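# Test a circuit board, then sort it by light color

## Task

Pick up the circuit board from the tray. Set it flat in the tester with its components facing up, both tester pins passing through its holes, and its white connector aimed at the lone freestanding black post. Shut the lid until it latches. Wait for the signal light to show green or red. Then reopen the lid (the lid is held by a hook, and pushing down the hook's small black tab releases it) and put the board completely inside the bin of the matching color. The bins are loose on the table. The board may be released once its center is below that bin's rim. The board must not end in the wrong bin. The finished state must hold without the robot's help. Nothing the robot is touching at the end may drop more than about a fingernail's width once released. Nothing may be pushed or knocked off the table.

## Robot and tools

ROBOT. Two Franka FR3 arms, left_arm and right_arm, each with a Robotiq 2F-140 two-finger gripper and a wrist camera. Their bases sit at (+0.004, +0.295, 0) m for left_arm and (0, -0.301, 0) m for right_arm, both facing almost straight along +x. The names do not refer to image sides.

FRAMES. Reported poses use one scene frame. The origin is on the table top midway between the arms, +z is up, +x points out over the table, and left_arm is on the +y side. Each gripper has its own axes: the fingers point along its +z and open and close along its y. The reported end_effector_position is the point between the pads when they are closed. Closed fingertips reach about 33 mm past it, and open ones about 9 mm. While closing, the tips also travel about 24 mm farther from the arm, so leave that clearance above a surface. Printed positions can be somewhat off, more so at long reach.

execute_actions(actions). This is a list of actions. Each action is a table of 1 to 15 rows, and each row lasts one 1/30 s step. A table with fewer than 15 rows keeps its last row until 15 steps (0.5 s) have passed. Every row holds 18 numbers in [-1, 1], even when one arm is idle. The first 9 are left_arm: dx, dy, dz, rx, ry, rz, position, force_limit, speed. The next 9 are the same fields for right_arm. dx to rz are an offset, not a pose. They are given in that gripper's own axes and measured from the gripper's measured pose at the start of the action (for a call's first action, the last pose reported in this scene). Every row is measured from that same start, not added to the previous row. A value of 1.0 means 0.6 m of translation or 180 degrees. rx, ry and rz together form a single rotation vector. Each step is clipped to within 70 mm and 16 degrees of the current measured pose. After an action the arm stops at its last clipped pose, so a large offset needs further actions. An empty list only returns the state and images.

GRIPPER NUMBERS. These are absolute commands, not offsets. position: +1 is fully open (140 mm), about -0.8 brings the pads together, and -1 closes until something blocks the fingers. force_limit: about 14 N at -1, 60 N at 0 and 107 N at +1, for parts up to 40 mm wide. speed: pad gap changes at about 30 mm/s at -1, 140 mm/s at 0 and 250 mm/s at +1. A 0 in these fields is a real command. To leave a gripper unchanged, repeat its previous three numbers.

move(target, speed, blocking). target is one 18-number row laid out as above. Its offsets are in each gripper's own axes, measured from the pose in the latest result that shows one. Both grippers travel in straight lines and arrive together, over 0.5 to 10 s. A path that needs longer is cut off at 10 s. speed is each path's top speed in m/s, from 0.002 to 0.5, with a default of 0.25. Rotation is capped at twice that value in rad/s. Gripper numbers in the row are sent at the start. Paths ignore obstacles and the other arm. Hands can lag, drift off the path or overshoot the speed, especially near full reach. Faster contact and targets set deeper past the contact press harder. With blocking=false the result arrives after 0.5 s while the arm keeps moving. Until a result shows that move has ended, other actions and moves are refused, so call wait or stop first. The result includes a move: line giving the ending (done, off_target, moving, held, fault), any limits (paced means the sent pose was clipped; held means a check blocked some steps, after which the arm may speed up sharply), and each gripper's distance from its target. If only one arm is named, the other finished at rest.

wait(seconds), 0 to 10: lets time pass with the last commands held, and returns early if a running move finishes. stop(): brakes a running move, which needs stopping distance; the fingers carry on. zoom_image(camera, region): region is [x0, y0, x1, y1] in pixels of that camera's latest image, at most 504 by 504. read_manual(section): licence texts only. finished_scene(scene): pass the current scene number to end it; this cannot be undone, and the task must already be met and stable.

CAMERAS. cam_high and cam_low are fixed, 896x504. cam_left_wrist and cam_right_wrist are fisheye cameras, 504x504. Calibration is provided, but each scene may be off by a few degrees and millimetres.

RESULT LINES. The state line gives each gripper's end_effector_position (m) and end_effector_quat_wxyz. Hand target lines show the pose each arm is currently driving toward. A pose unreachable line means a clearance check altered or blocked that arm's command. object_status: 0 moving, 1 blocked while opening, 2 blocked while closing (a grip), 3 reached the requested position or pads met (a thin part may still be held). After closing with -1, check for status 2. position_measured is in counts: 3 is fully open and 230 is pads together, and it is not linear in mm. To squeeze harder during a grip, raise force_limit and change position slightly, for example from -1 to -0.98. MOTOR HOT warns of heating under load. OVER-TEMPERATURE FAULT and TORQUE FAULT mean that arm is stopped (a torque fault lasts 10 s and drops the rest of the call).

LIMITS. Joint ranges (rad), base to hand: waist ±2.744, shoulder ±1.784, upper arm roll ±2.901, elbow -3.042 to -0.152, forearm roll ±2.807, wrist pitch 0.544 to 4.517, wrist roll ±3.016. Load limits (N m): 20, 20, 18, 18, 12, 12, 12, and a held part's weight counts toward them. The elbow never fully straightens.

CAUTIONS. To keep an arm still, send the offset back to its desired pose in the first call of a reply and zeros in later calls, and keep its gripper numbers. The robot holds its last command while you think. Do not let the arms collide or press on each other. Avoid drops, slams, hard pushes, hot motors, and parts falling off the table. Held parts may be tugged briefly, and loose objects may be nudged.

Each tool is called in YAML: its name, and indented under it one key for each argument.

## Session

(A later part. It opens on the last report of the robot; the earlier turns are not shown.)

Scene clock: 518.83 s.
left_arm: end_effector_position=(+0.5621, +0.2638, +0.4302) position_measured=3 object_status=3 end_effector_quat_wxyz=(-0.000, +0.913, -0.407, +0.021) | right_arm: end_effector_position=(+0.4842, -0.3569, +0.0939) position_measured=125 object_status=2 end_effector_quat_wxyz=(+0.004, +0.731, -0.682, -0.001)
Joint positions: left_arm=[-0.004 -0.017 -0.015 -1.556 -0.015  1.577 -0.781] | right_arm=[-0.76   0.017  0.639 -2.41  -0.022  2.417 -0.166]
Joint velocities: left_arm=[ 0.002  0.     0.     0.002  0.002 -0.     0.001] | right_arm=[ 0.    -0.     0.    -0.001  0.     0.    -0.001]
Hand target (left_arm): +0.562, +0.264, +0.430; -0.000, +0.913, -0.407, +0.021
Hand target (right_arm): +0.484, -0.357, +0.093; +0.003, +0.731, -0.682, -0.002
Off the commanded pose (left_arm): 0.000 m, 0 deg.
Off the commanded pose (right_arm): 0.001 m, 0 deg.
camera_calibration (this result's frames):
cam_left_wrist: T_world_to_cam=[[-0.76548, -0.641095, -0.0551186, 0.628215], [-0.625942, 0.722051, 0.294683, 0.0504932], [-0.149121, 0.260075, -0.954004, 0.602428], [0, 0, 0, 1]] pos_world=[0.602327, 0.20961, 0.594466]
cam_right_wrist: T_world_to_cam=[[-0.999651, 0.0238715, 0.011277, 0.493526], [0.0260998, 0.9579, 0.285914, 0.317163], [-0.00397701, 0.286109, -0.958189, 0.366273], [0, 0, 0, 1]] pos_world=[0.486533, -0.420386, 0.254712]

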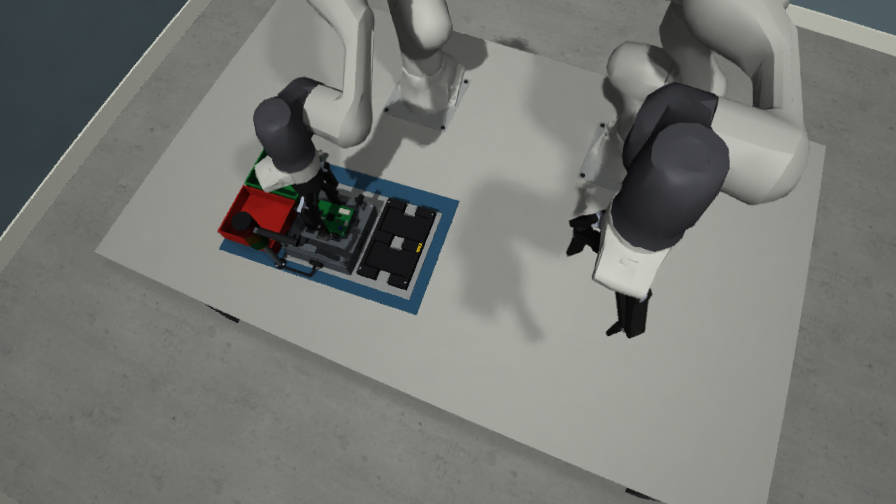

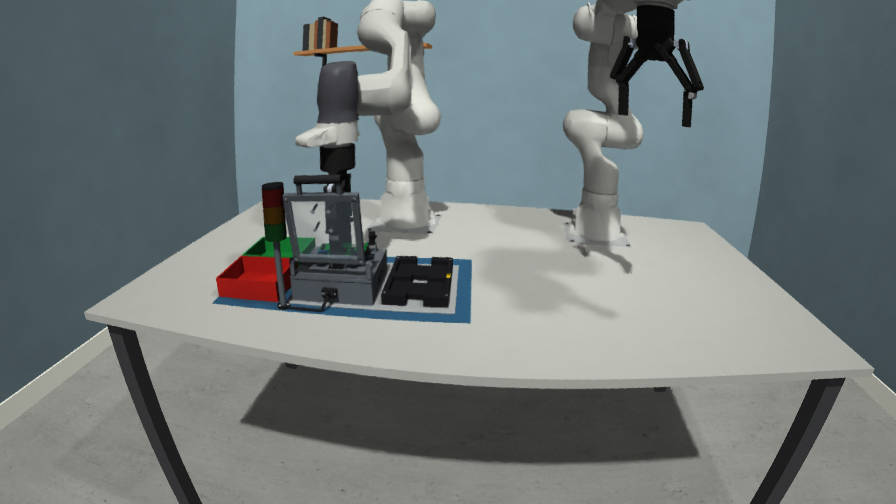

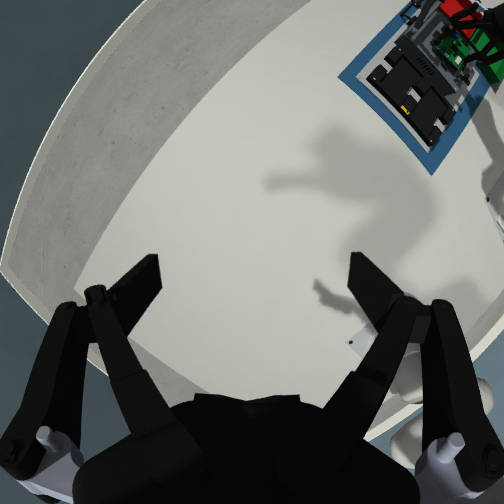

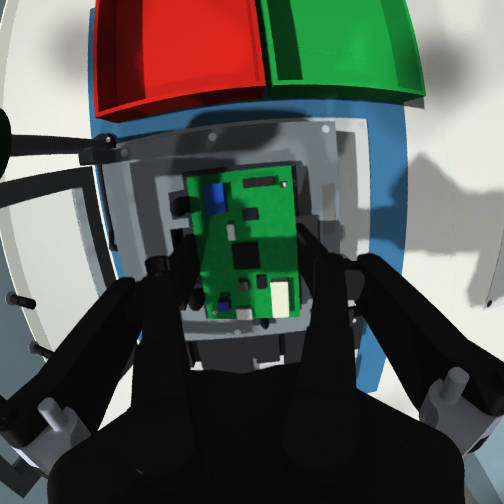

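execute_actions:
  actions:
    - [[0,0,0,0,0,0,1,0,0, 0,0,0,0,0,0,0.25,-0.5,-0.6]]
    - [[0,0,0,0,0,0,1,0,0, 0,0,-0.02,0,0,0,0.25,-0.5,-0.6]]

zoom_image:
  camera: "cam_right_wrist"
  region: [160, 140, 350, 330]

Scene clock: 523.93 s.
left_arm: end_effector_position=(+0.5621, +0.2638, +0.4302) position_measured=3 object_status=3 end_effector_quat_wxyz=(-0.000, +0.913, -0.407, +0.021) | right_arm: end_effector_position=(+0.4853, -0.3576, +0.1056) position_measured=98 object_status=3 end_effector_quat_wxyz=(+0.003, +0.729, -0.684, +0.000)
Joint positions: left_arm=[-0.004 -0.017 -0.015 -1.556 -0.015  1.577 -0.781] | right_arm=[-0.761 -0.01   0.639 -2.402  0.001  2.391 -0.177]
Joint velocities: left_arm=[ 0.001  0.    -0.002  0.002 -0.001  0.001  0.001] | right_arm=[ 0.001  0.001  0.     0.     0.003 -0.01  -0.01 ]
Hand target (left_arm): +0.562, +0.264, +0.430; -0.000, +0.913, -0.407, +0.021
Hand target (right_arm): +0.484, -0.357, +0.106; +0.004, +0.731, -0.682, -0.001
Off the commanded pose (left_arm): 0.000 m, 0 deg.
Off the commanded pose (right_arm): 0.001 m, 0 deg.
camera_calibration (this result's frames):
cam_left_wrist: T_world_to_cam=[[-0.765479, -0.641095, -0.0551185, 0.628215], [-0.625943, 0.722051, 0.294683, 0.0504933], [-0.149122, 0.260075, -0.954004, 0.602429], [0, 0, 0, 1]] pos_world=[0.602327, 0.209611, 0.594466]
cam_right_wrist: T_world_to_cam=[[-0.999519, 0.0300578, 0.00761995, 0.497092], [0.0309832, 0.958133, 0.284644, 0.312269], [0.00125485, 0.284743, -0.958603, 0.374685], [0, 0, 0, 1]] pos_world=[0.486708, -0.420826, 0.266501]

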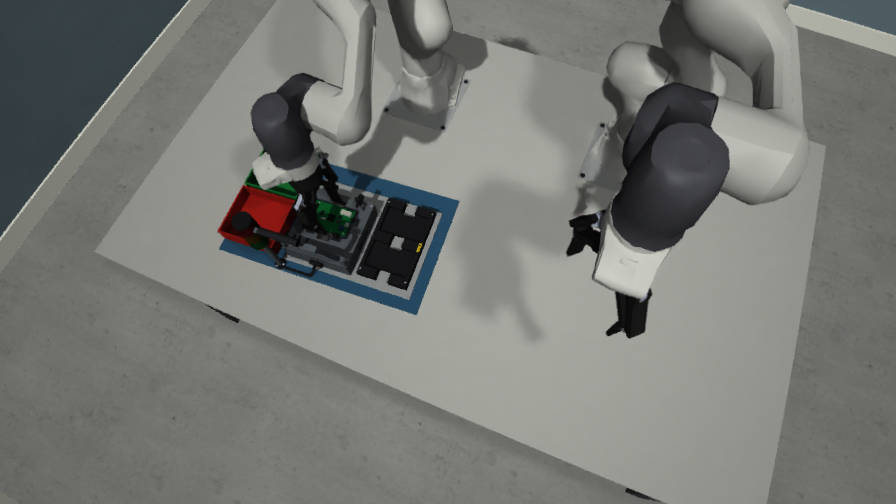

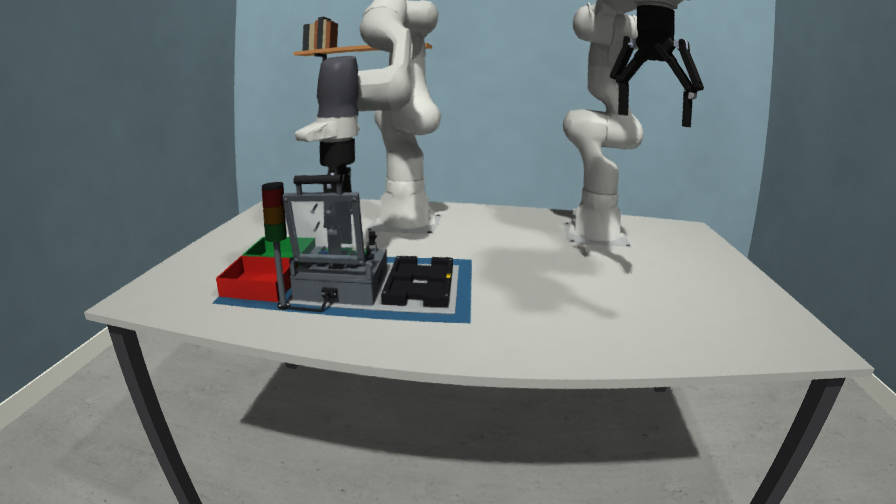

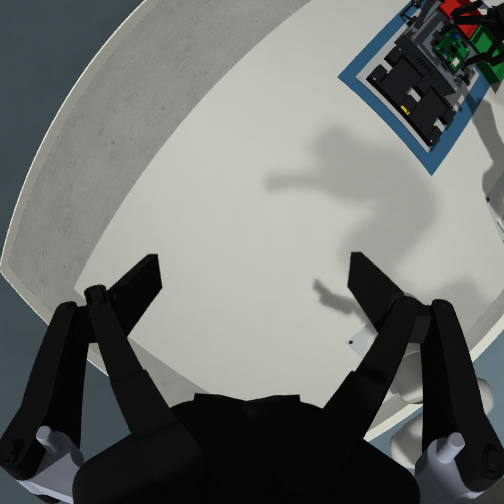

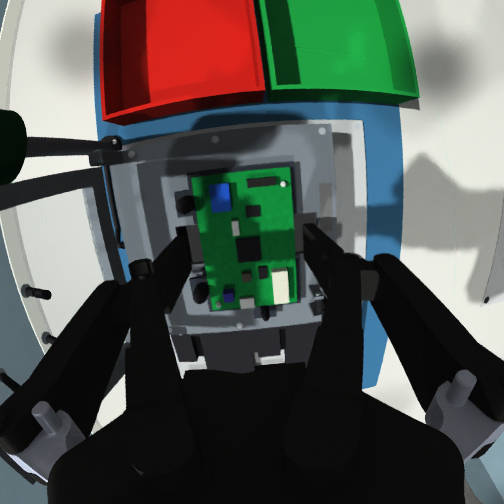

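Region (160, 140, 350, 330) of cam_right_wrist's 504x504 image, scaled by 2.653, with more detail than that image has.

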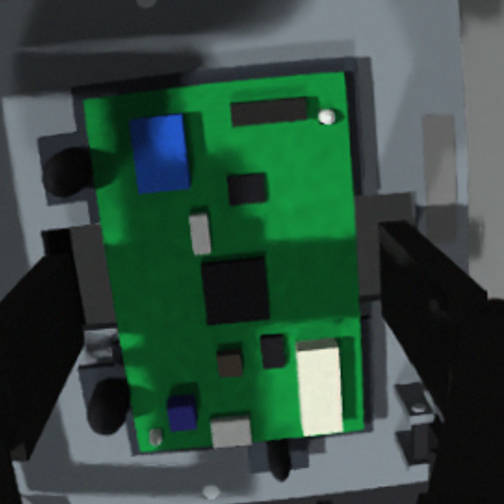

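move:
  target: [0,0,0,0,0,0,1,0,0, 0,-0.05,-0.37,0,0,0,0.25,-0.5,-0.6]
  speed: 0.2

Scene clock: 537.50 s.
left_arm: end_effector_position=(+0.5621, +0.2638, +0.4302) position_measured=3 object_status=3 end_effector_quat_wxyz=(-0.000, +0.913, -0.407, +0.021) | right_arm: end_effector_position=(+0.5178, -0.3586, +0.3279) position_measured=98 object_status=3 end_effector_quat_wxyz=(+0.001, +0.727, -0.686, +0.003)
Joint positions: left_arm=[-0.004 -0.017 -0.015 -1.556 -0.015  1.577 -0.781] | right_arm=[-0.762 -0.165  0.601 -1.944  0.09   1.811 -0.237]
Joint velocities: left_arm=[-0.002 -0.001  0.    -0.     0.    -0.     0.   ] | right_arm=[ 0.    -0.001 -0.001  0.001 -0.001 -0.013  0.001]
Hand target (left_arm): +0.562, +0.264, +0.430; -0.000, +0.913, -0.407, +0.021
Hand target (right_arm): +0.516, -0.360, +0.328; +0.003, +0.726, -0.687, +0.001
Off the commanded pose (left_arm): 0.000 m, 0 deg.
Off the commanded pose (right_arm): 0.004 m, 0 deg.
move: off_target (right_arm)
camera_calibration (this result's frames):
cam_left_wrist: T_world_to_cam=[[-0.765479, -0.641095, -0.0551185, 0.628215], [-0.625942, 0.722051, 0.294683, 0.0504932], [-0.149122, 0.260075, -0.954004, 0.602428], [0, 0, 0, 1]] pos_world=[0.602327, 0.20961, 0.594466]
cam_right_wrist: T_world_to_cam=[[-0.999359, 0.0357657, 0.00133113, 0.531951], [0.0346783, 0.958438, 0.283187, 0.247583], [0.00885256, 0.283052, -0.959064, 0.583709], [0, 0, 0, 1]] pos_world=[0.517857, -0.421539, 0.488994]

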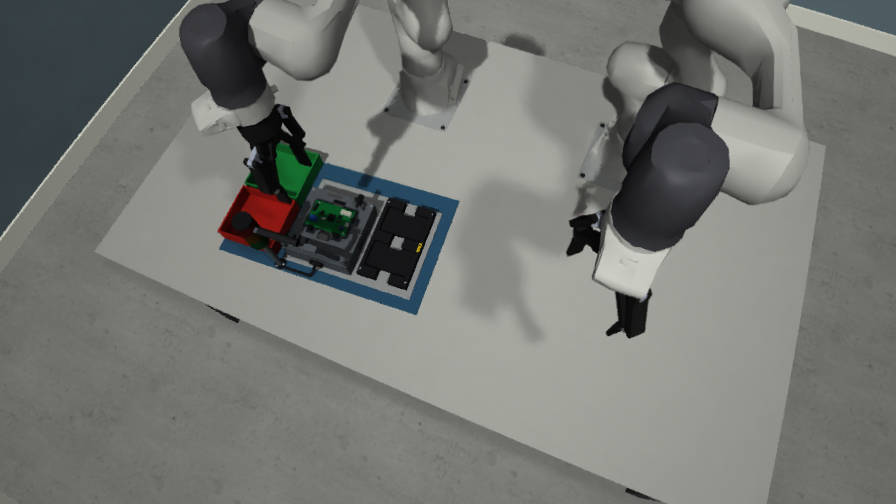

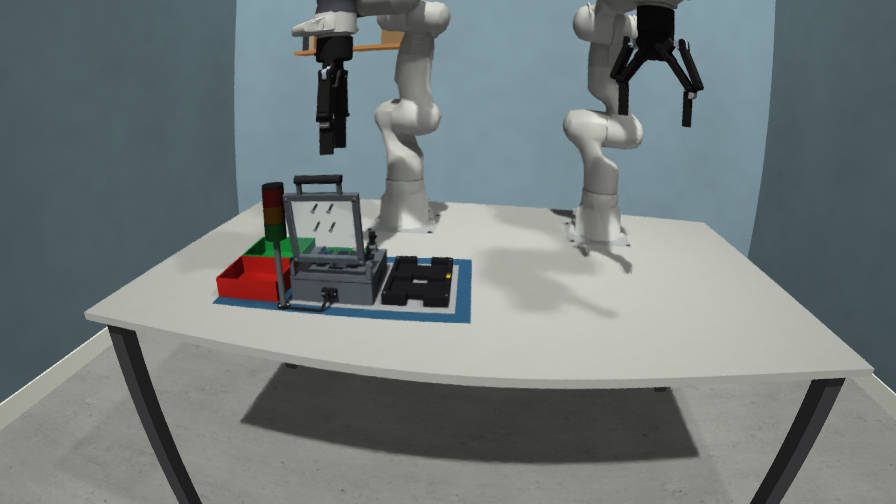

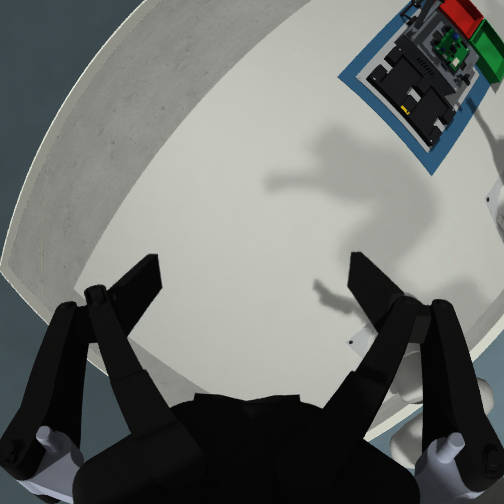

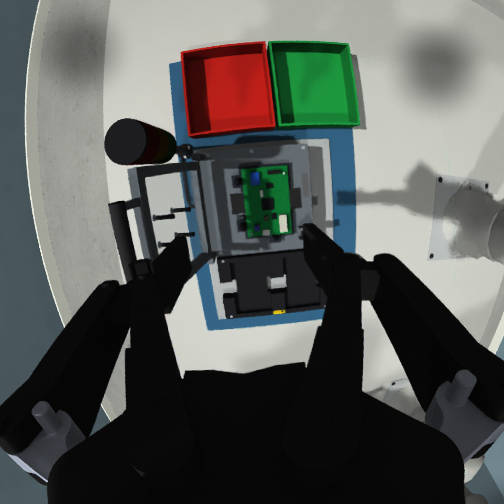

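move:
  target: [0,0,0,0,0,0,1,0,0, 0,-0.19,-0.015,0,0,0,-0.56,-0.5,0]
  speed: 0.2

Scene clock: 547.87 s.
left_arm: end_effector_position=(+0.5621, +0.2638, +0.4302) position_measured=3 object_status=3 end_effector_quat_wxyz=(-0.000, +0.913, -0.407, +0.021) | right_arm: end_effector_position=(+0.6346, -0.3514, +0.3375) position_measured=200 object_status=3 end_effector_quat_wxyz=(+0.001, +0.732, -0.681, +0.007)
Joint positions: left_arm=[-0.004 -0.017 -0.015 -1.556 -0.015  1.577 -0.781] | right_arm=[-0.61   0.284  0.63  -1.453 -0.179  1.691 -0.043]
Joint velocities: left_arm=[ 0.    -0.001  0.001 -0.003 -0.001  0.     0.001] | right_arm=[ 0.005  0.001 -0.004  0.002  0.    -0.01   0.027]
Hand target (left_arm): +0.562, +0.264, +0.430; -0.000, +0.913, -0.407, +0.021
Hand target (right_arm): +0.633, -0.352, +0.337; +0.004, +0.728, -0.685, +0.005
Off the commanded pose (left_arm): 0.000 m, 0 deg.
Off the commanded pose (right_arm): 0.003 m, 1 deg.
move: done
camera_calibration (this result's frames):
cam_left_wrist: T_world_to_cam=[[-0.765479, -0.641095, -0.0551185, 0.628215], [-0.625942, 0.722051, 0.294683, 0.0504932], [-0.149121, 0.260075, -0.954004, 0.602429], [0, 0, 0, 1]] pos_world=[0.602327, 0.20961, 0.594466]
cam_right_wrist: T_world_to_cam=[[-0.999779, 0.0206928, -0.00371919, 0.645051], [0.0188369, 0.960197, 0.278688, 0.246137], [0.009338, 0.278556, -0.960375, 0.588381], [0, 0, 0, 1]] pos_world=[0.634777, -0.413585, 0.49887]

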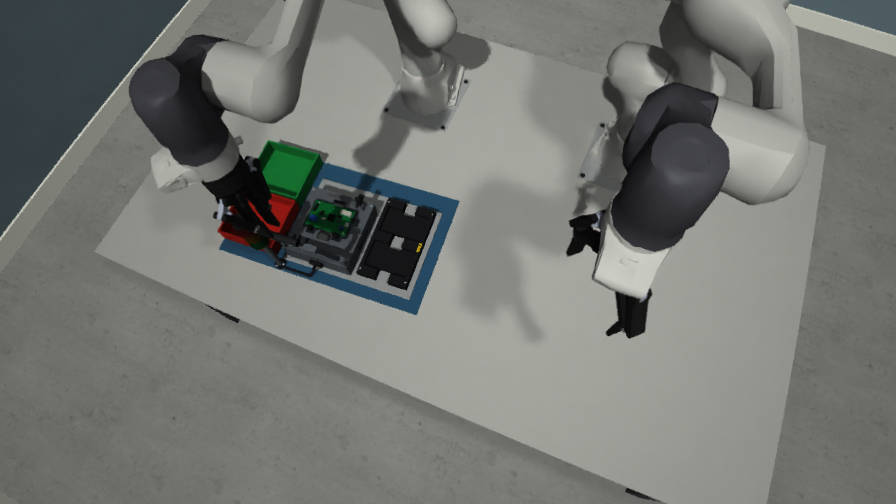

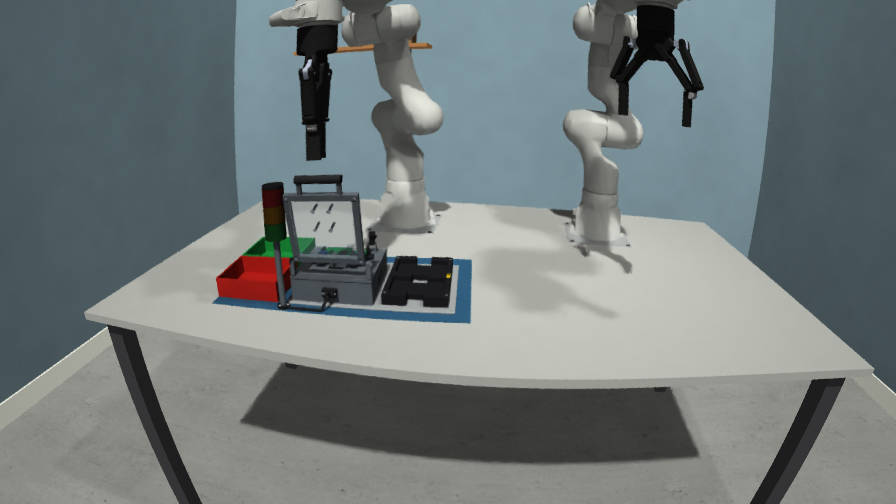

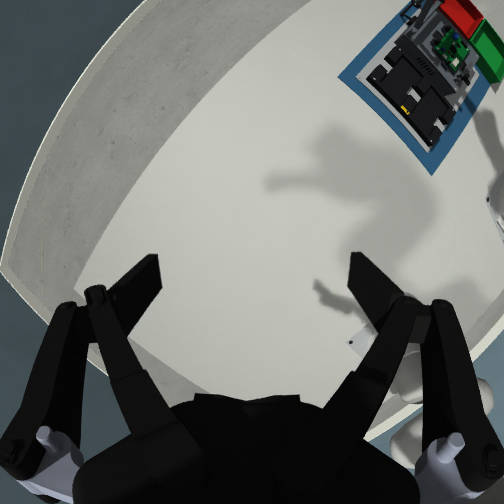

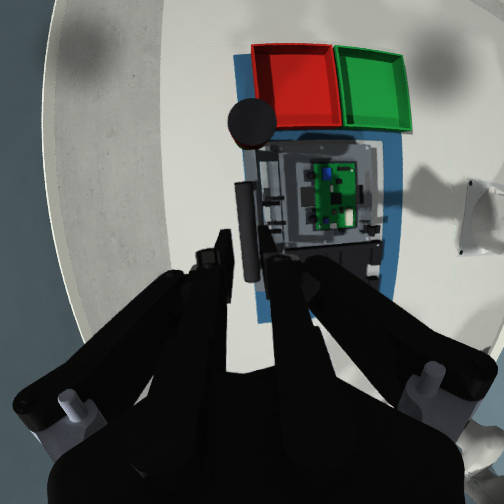

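move:
  target: [0,0,0,0,0,0,1,0,0, 0,0.006,0.07,0,0,0,-0.56,-0.5,0]
  speed: 0.08

Scene clock: 559.67 s.
left_arm: end_effector_position=(+0.5621, +0.2638, +0.4302) position_measured=3 object_status=3 end_effector_quat_wxyz=(-0.000, +0.913, -0.407, +0.021) | right_arm: end_effector_position=(+0.6306, -0.3515, +0.2970) position_measured=200 object_status=3 end_effector_quat_wxyz=(+0.002, +0.731, -0.682, +0.007)
Joint positions: left_arm=[-0.004 -0.017 -0.015 -1.556 -0.015  1.577 -0.781] | right_arm=[-0.63   0.264  0.63  -1.582 -0.173  1.802 -0.04 ]
Joint velocities: left_arm=[ 0.001  0.001 -0.     0.     0.001 -0.001  0.   ] | right_arm=[-0.     0.001 -0.001 -0.002 -0.     0.002 -0.003]
Hand target (left_arm): +0.562, +0.264, +0.430; -0.000, +0.913, -0.407, +0.021
Hand target (right_arm): +0.631, -0.351, +0.295; +0.001, +0.733, -0.680, +0.007
Off the commanded pose (left_arm): 0.000 m, 0 deg.
Off the commanded pose (right_arm): 0.002 m, 0 deg.
move: done
camera_calibration (this result's frames):
cam_left_wrist: T_world_to_cam=[[-0.76548, -0.641095, -0.0551186, 0.628215], [-0.625942, 0.722051, 0.294683, 0.0504931], [-0.149121, 0.260075, -0.954004, 0.602428], [0, 0, 0, 1]] pos_world=[0.602327, 0.20961, 0.594466]
cam_right_wrist: T_world_to_cam=[[-0.999729, 0.0230407, -0.00335803, 0.641588], [0.0212165, 0.960842, 0.276282, 0.257002], [0.00959229, 0.276136, -0.961071, 0.548672], [0, 0, 0, 1]] pos_world=[0.630698, -0.413229, 0.458462]

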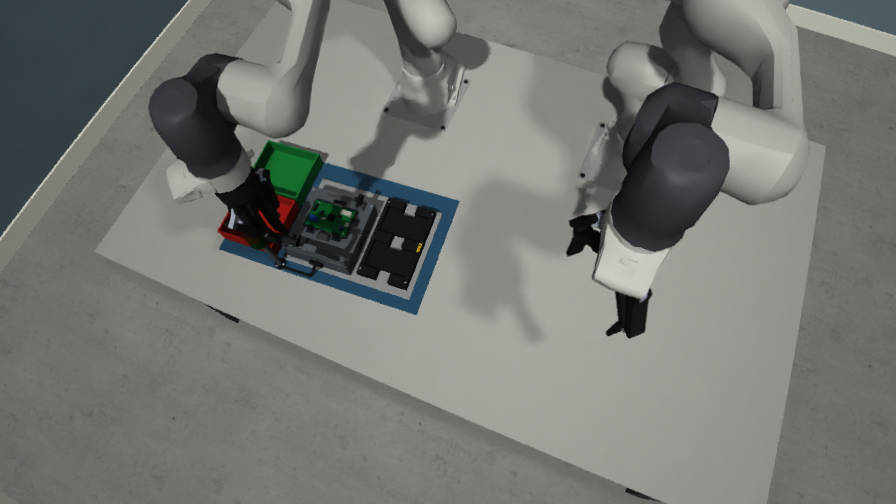

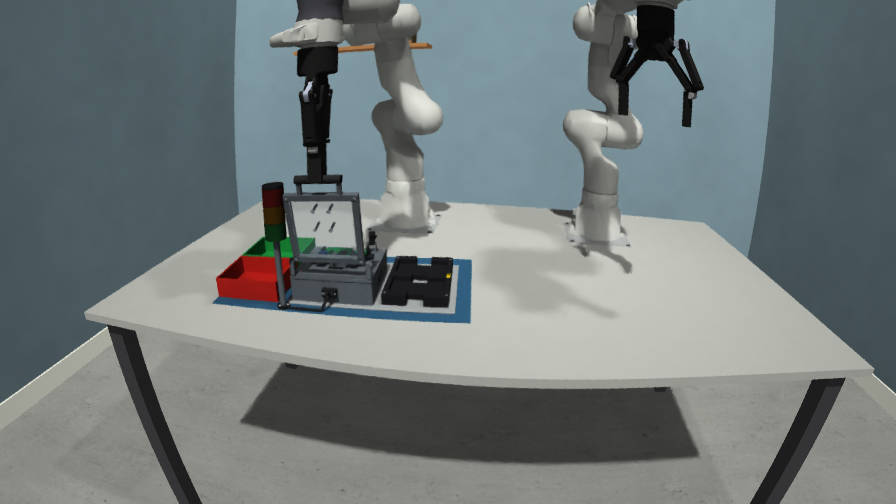

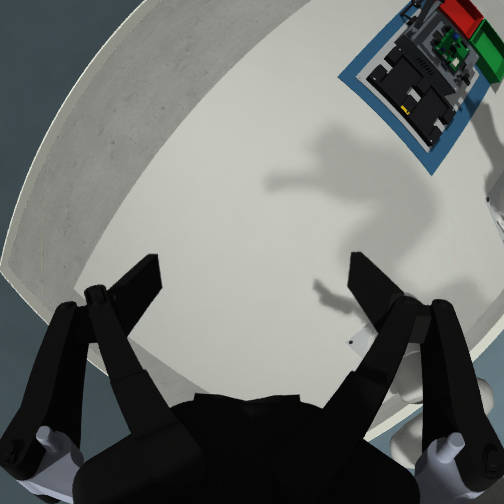

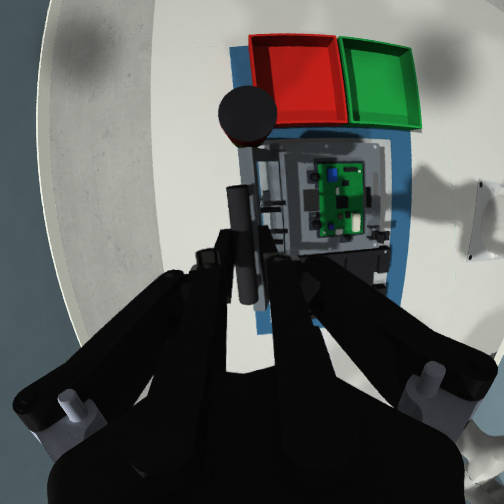

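zoom_image:
  camera: "cam_low"
  region: [270, 130, 390, 250]

zoom_image:
  camera: "cam_right_wrist"
  region: [190, 170, 310, 320]

Region (270, 130, 390, 250) of cam_low's 896x504 image, scaled by 4.200, with more detail than that image has.

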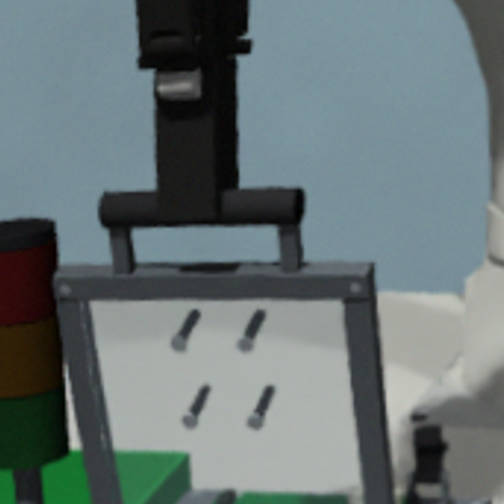

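Region (190, 170, 310, 320) of cam_right_wrist's 504x504 image, scaled by 3.360, with more detail than that image has; it fills the left 403 columns of this view, and the rest is white.

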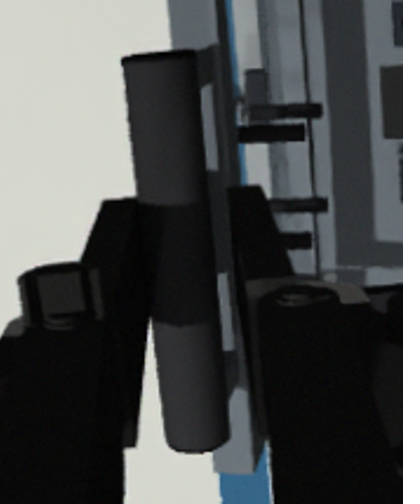

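execute_actions:
  actions:
    - [[0,0,0,0,0,0,1,0,0, 0,0.003,0.02,0,0,0,-0.56,-0.5,0]]
    - [[0,0,0,0,0,0,1,0,0, 0,0,0,0,0,0,-0.56,-0.5,0]]

zoom_image:
  camera: "cam_low"
  region: [270, 130, 390, 250]

Scene clock: 570.77 s.
left_arm: end_effector_position=(+0.5621, +0.2638, +0.4302) position_measured=3 object_status=3 end_effector_quat_wxyz=(-0.000, +0.913, -0.407, +0.021) | right_arm: end_effector_position=(+0.6304, -0.3510, +0.2883) position_measured=200 object_status=3 end_effector_quat_wxyz=(+0.001, +0.732, -0.681, +0.011)
Joint positions: left_arm=[-0.004 -0.017 -0.015 -1.556 -0.015  1.577 -0.781] | right_arm=[-0.634  0.257  0.63  -1.615 -0.173  1.834 -0.04 ]
Joint velocities: left_arm=[-0.001  0.001  0.002  0.     0.    -0.     0.001] | right_arm=[-0.     0.     0.    -0.001  0.    -0.    -0.001]
Hand target (left_arm): +0.562, +0.264, +0.430; -0.000, +0.913, -0.407, +0.021
Hand target (right_arm): +0.630, -0.351, +0.288; +0.001, +0.732, -0.681, +0.011
Off the commanded pose (left_arm): 0.000 m, 0 deg.
Off the commanded pose (right_arm): 0.000 m, 0 deg.
camera_calibration (this result's frames):
cam_left_wrist: T_world_to_cam=[[-0.765479, -0.641095, -0.0551185, 0.628215], [-0.625943, 0.722051, 0.294683, 0.0504932], [-0.149122, 0.260075, -0.954004, 0.602428], [0, 0, 0, 1]] pos_world=[0.602326, 0.209611, 0.594466]
cam_right_wrist: T_world_to_cam=[[-0.999739, 0.0207189, -0.00961147, 0.64236], [0.0172963, 0.961622, 0.273831, 0.262355], [0.0149161, 0.273594, -0.96173, 0.536202], [0, 0, 0, 1]] pos_world=[0.629657, -0.412296, 0.450014]

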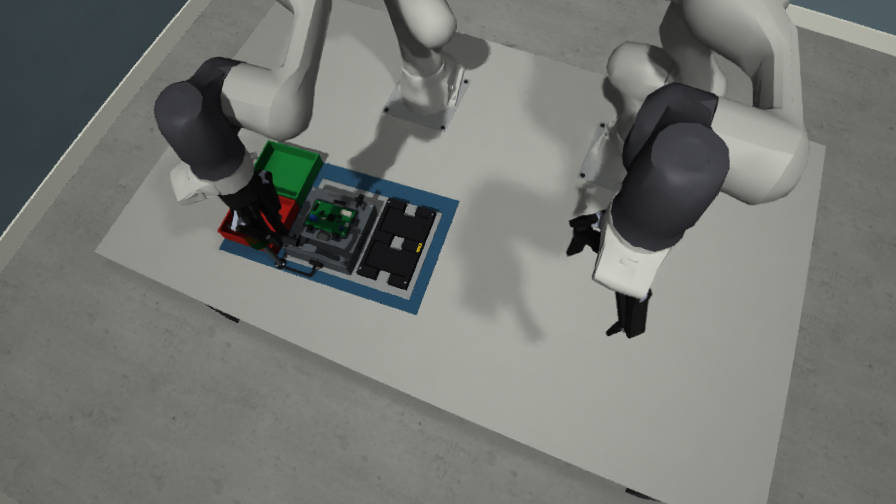

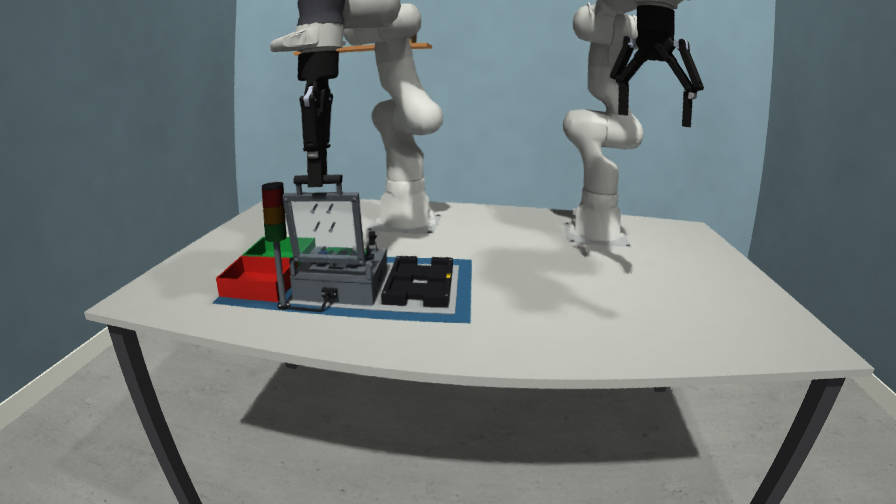

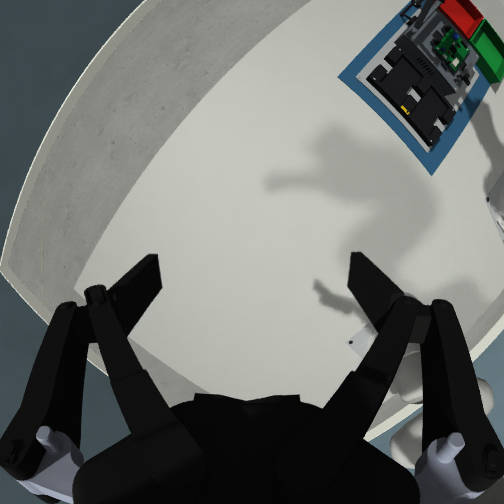

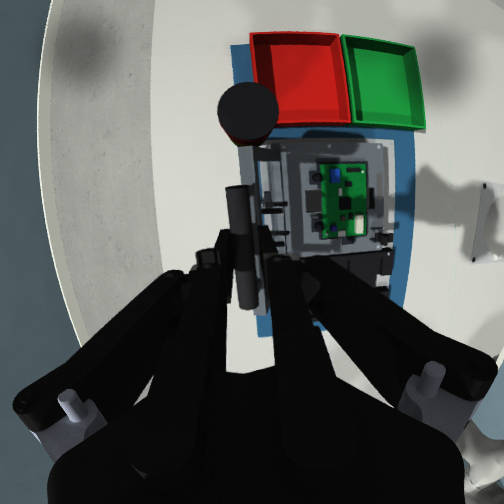

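Region (270, 130, 390, 250) of cam_low's 896x504 image, scaled by 4.200, with more detail than that image has.

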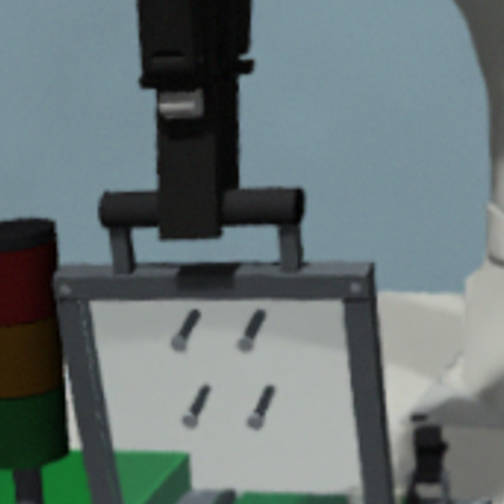

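move:
  target: [0,0,0,0,0,0,1,0,0, 0,0.147,0,0,0,0,-0.56,-0.5,0]
  speed: 0.07

Scene clock: 589.30 s.
left_arm: end_effector_position=(+0.5621, +0.2638, +0.4302) position_measured=3 object_status=3 end_effector_quat_wxyz=(-0.000, +0.913, -0.407, +0.021) | right_arm: end_effector_position=(+0.5437, -0.3562, +0.2903) position_measured=200 object_status=3 end_effector_quat_wxyz=(-0.001, +0.727, -0.687, +0.013)
Joint positions: left_arm=[-0.004 -0.017 -0.015 -1.556 -0.015  1.577 -0.781] | right_arm=[-0.73  -0.08   0.609 -1.967  0.035  1.924 -0.182]
Joint velocities: left_arm=[-0.001  0.     0.001 -0.    -0.002  0.    -0.   ] | right_arm=[ 0.    -0.004 -0.006 -0.005  0.009  0.005 -0.044]
Hand target (left_arm): +0.562, +0.264, +0.430; -0.000, +0.913, -0.407, +0.021
Hand target (right_arm): +0.541, -0.357, +0.288; -0.001, +0.731, -0.682, +0.009
Off the commanded pose (left_arm): 0.000 m, 0 deg.
Off the commanded pose (right_arm): 0.004 m, 1 deg.
move: off_target (right_arm)
camera_calibration (this result's frames):
cam_left_wrist: T_world_to_cam=[[-0.76548, -0.641095, -0.0551185, 0.628215], [-0.625942, 0.722051, 0.294683, 0.0504931], [-0.149121, 0.260075, -0.954004, 0.602428], [0, 0, 0, 1]] pos_world=[0.602327, 0.20961, 0.594466]
cam_right_wrist: T_world_to_cam=[[-0.9992, 0.0363679, -0.0166199, 0.563141], [0.0304012, 0.960954, 0.275034, 0.260656], [0.0259733, 0.274309, -0.961291, 0.534965], [0, 0, 0, 1]] pos_world=[0.540872, -0.417704, 0.451927]

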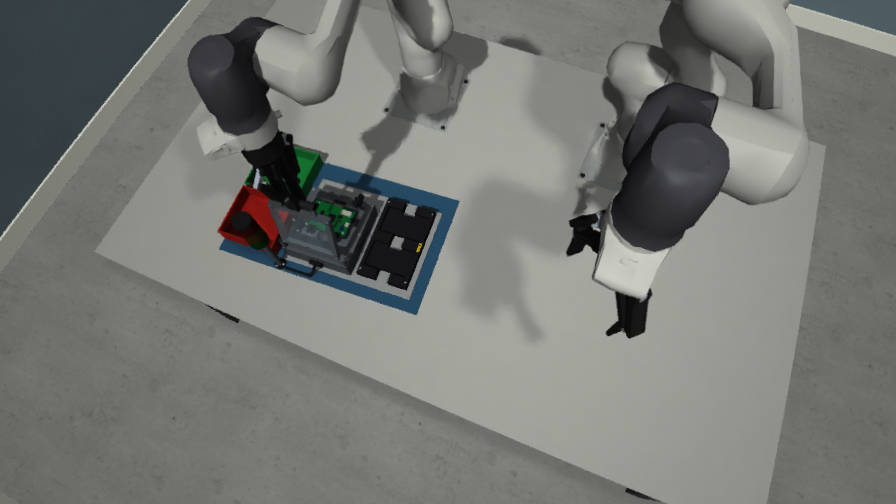

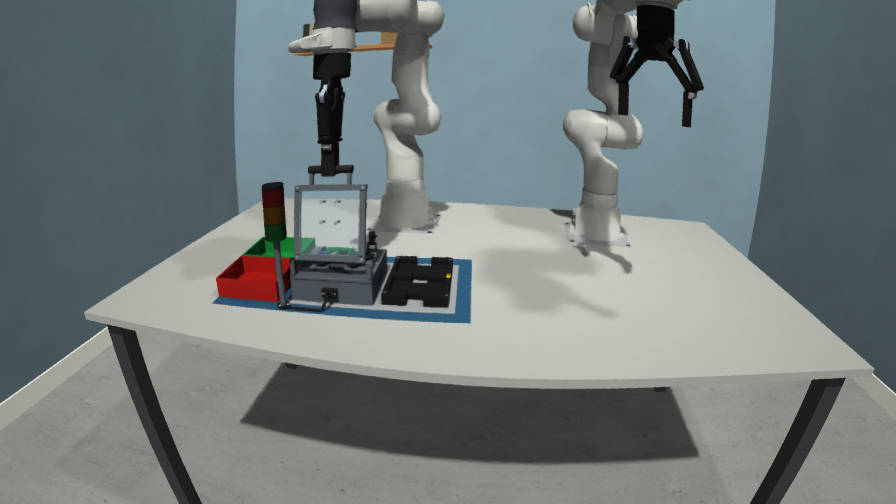

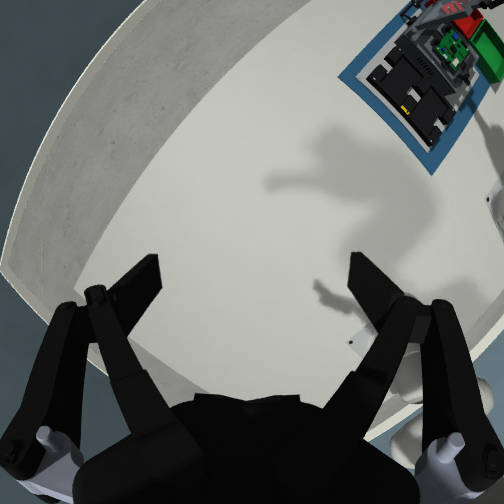

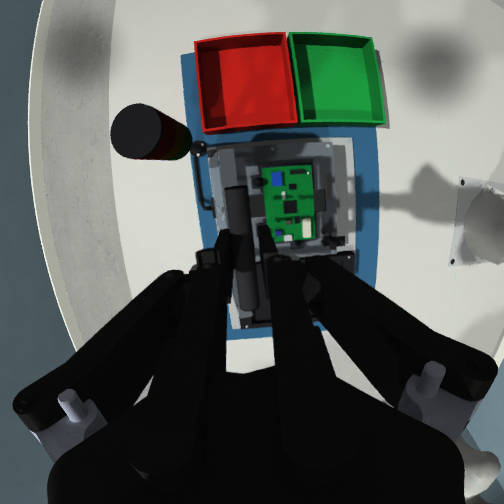

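move:
  target: [0,0,0,0,0,0,1,0,0, 0,0.103,0.046,0,0,0,-0.56,-0.5,0]
  speed: 0.07

Scene clock: 594.50 s.
left_arm: end_effector_position=(+0.5621, +0.2638, +0.4302) position_measured=3 object_status=3 end_effector_quat_wxyz=(-0.000, +0.913, -0.407, +0.021) | right_arm: end_effector_position=(+0.4827, -0.3593, +0.2631) position_measured=200 object_status=3 end_effector_quat_wxyz=(-0.002, +0.722, -0.692, +0.013)
Joint positions: left_arm=[-0.004 -0.017 -0.015 -1.556 -0.015  1.577 -0.781] | right_arm=[-0.711 -0.278  0.545 -2.221  0.145  2.001 -0.276]
Joint velocities: left_arm=[-0.001  0.002 -0.002  0.001 -0.     0.    -0.002] | right_arm=[ 0.008 -0.005 -0.011 -0.01   0.009  0.009 -0.034]
Hand target (left_arm): +0.562, +0.264, +0.430; -0.000, +0.913, -0.407, +0.021
Hand target (right_arm): +0.482, -0.358, +0.262; -0.003, +0.727, -0.687, +0.012
Off the commanded pose (left_arm): 0.000 m, 0 deg.
Off the commanded pose (right_arm): 0.002 m, 1 deg.
move: done
camera_calibration (this result's frames):
cam_left_wrist: T_world_to_cam=[[-0.765479, -0.641095, -0.0551185, 0.628215], [-0.625942, 0.722051, 0.294683, 0.0504932], [-0.149121, 0.260075, -0.954004, 0.602428], [0, 0, 0, 1]] pos_world=[0.602327, 0.20961, 0.594466]
cam_right_wrist: T_world_to_cam=[[-0.998611, 0.0496326, -0.0176621, 0.506588], [0.0428407, 0.96019, 0.276041, 0.266441], [0.0306597, 0.274901, -0.960983, 0.509088], [0, 0, 0, 1]] pos_world=[0.478862, -0.420927, 0.424623]

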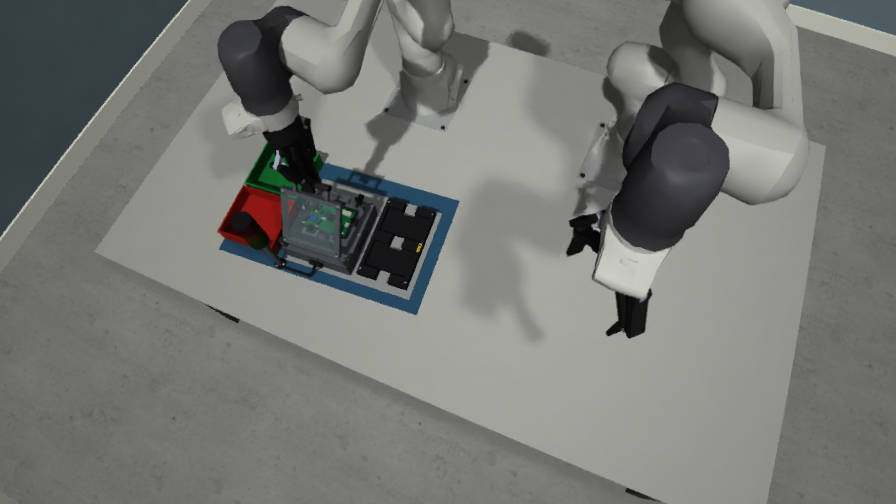

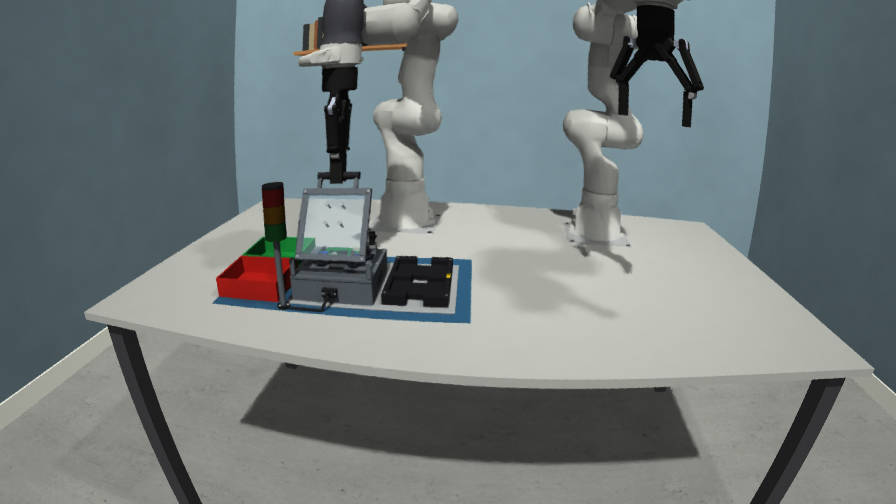

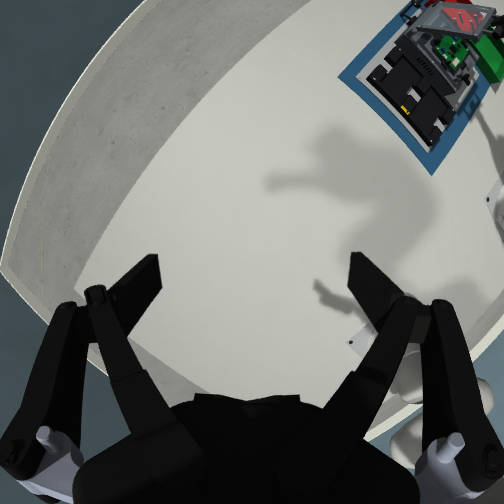

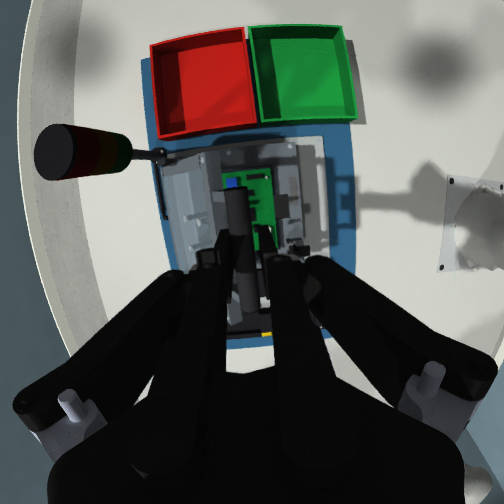

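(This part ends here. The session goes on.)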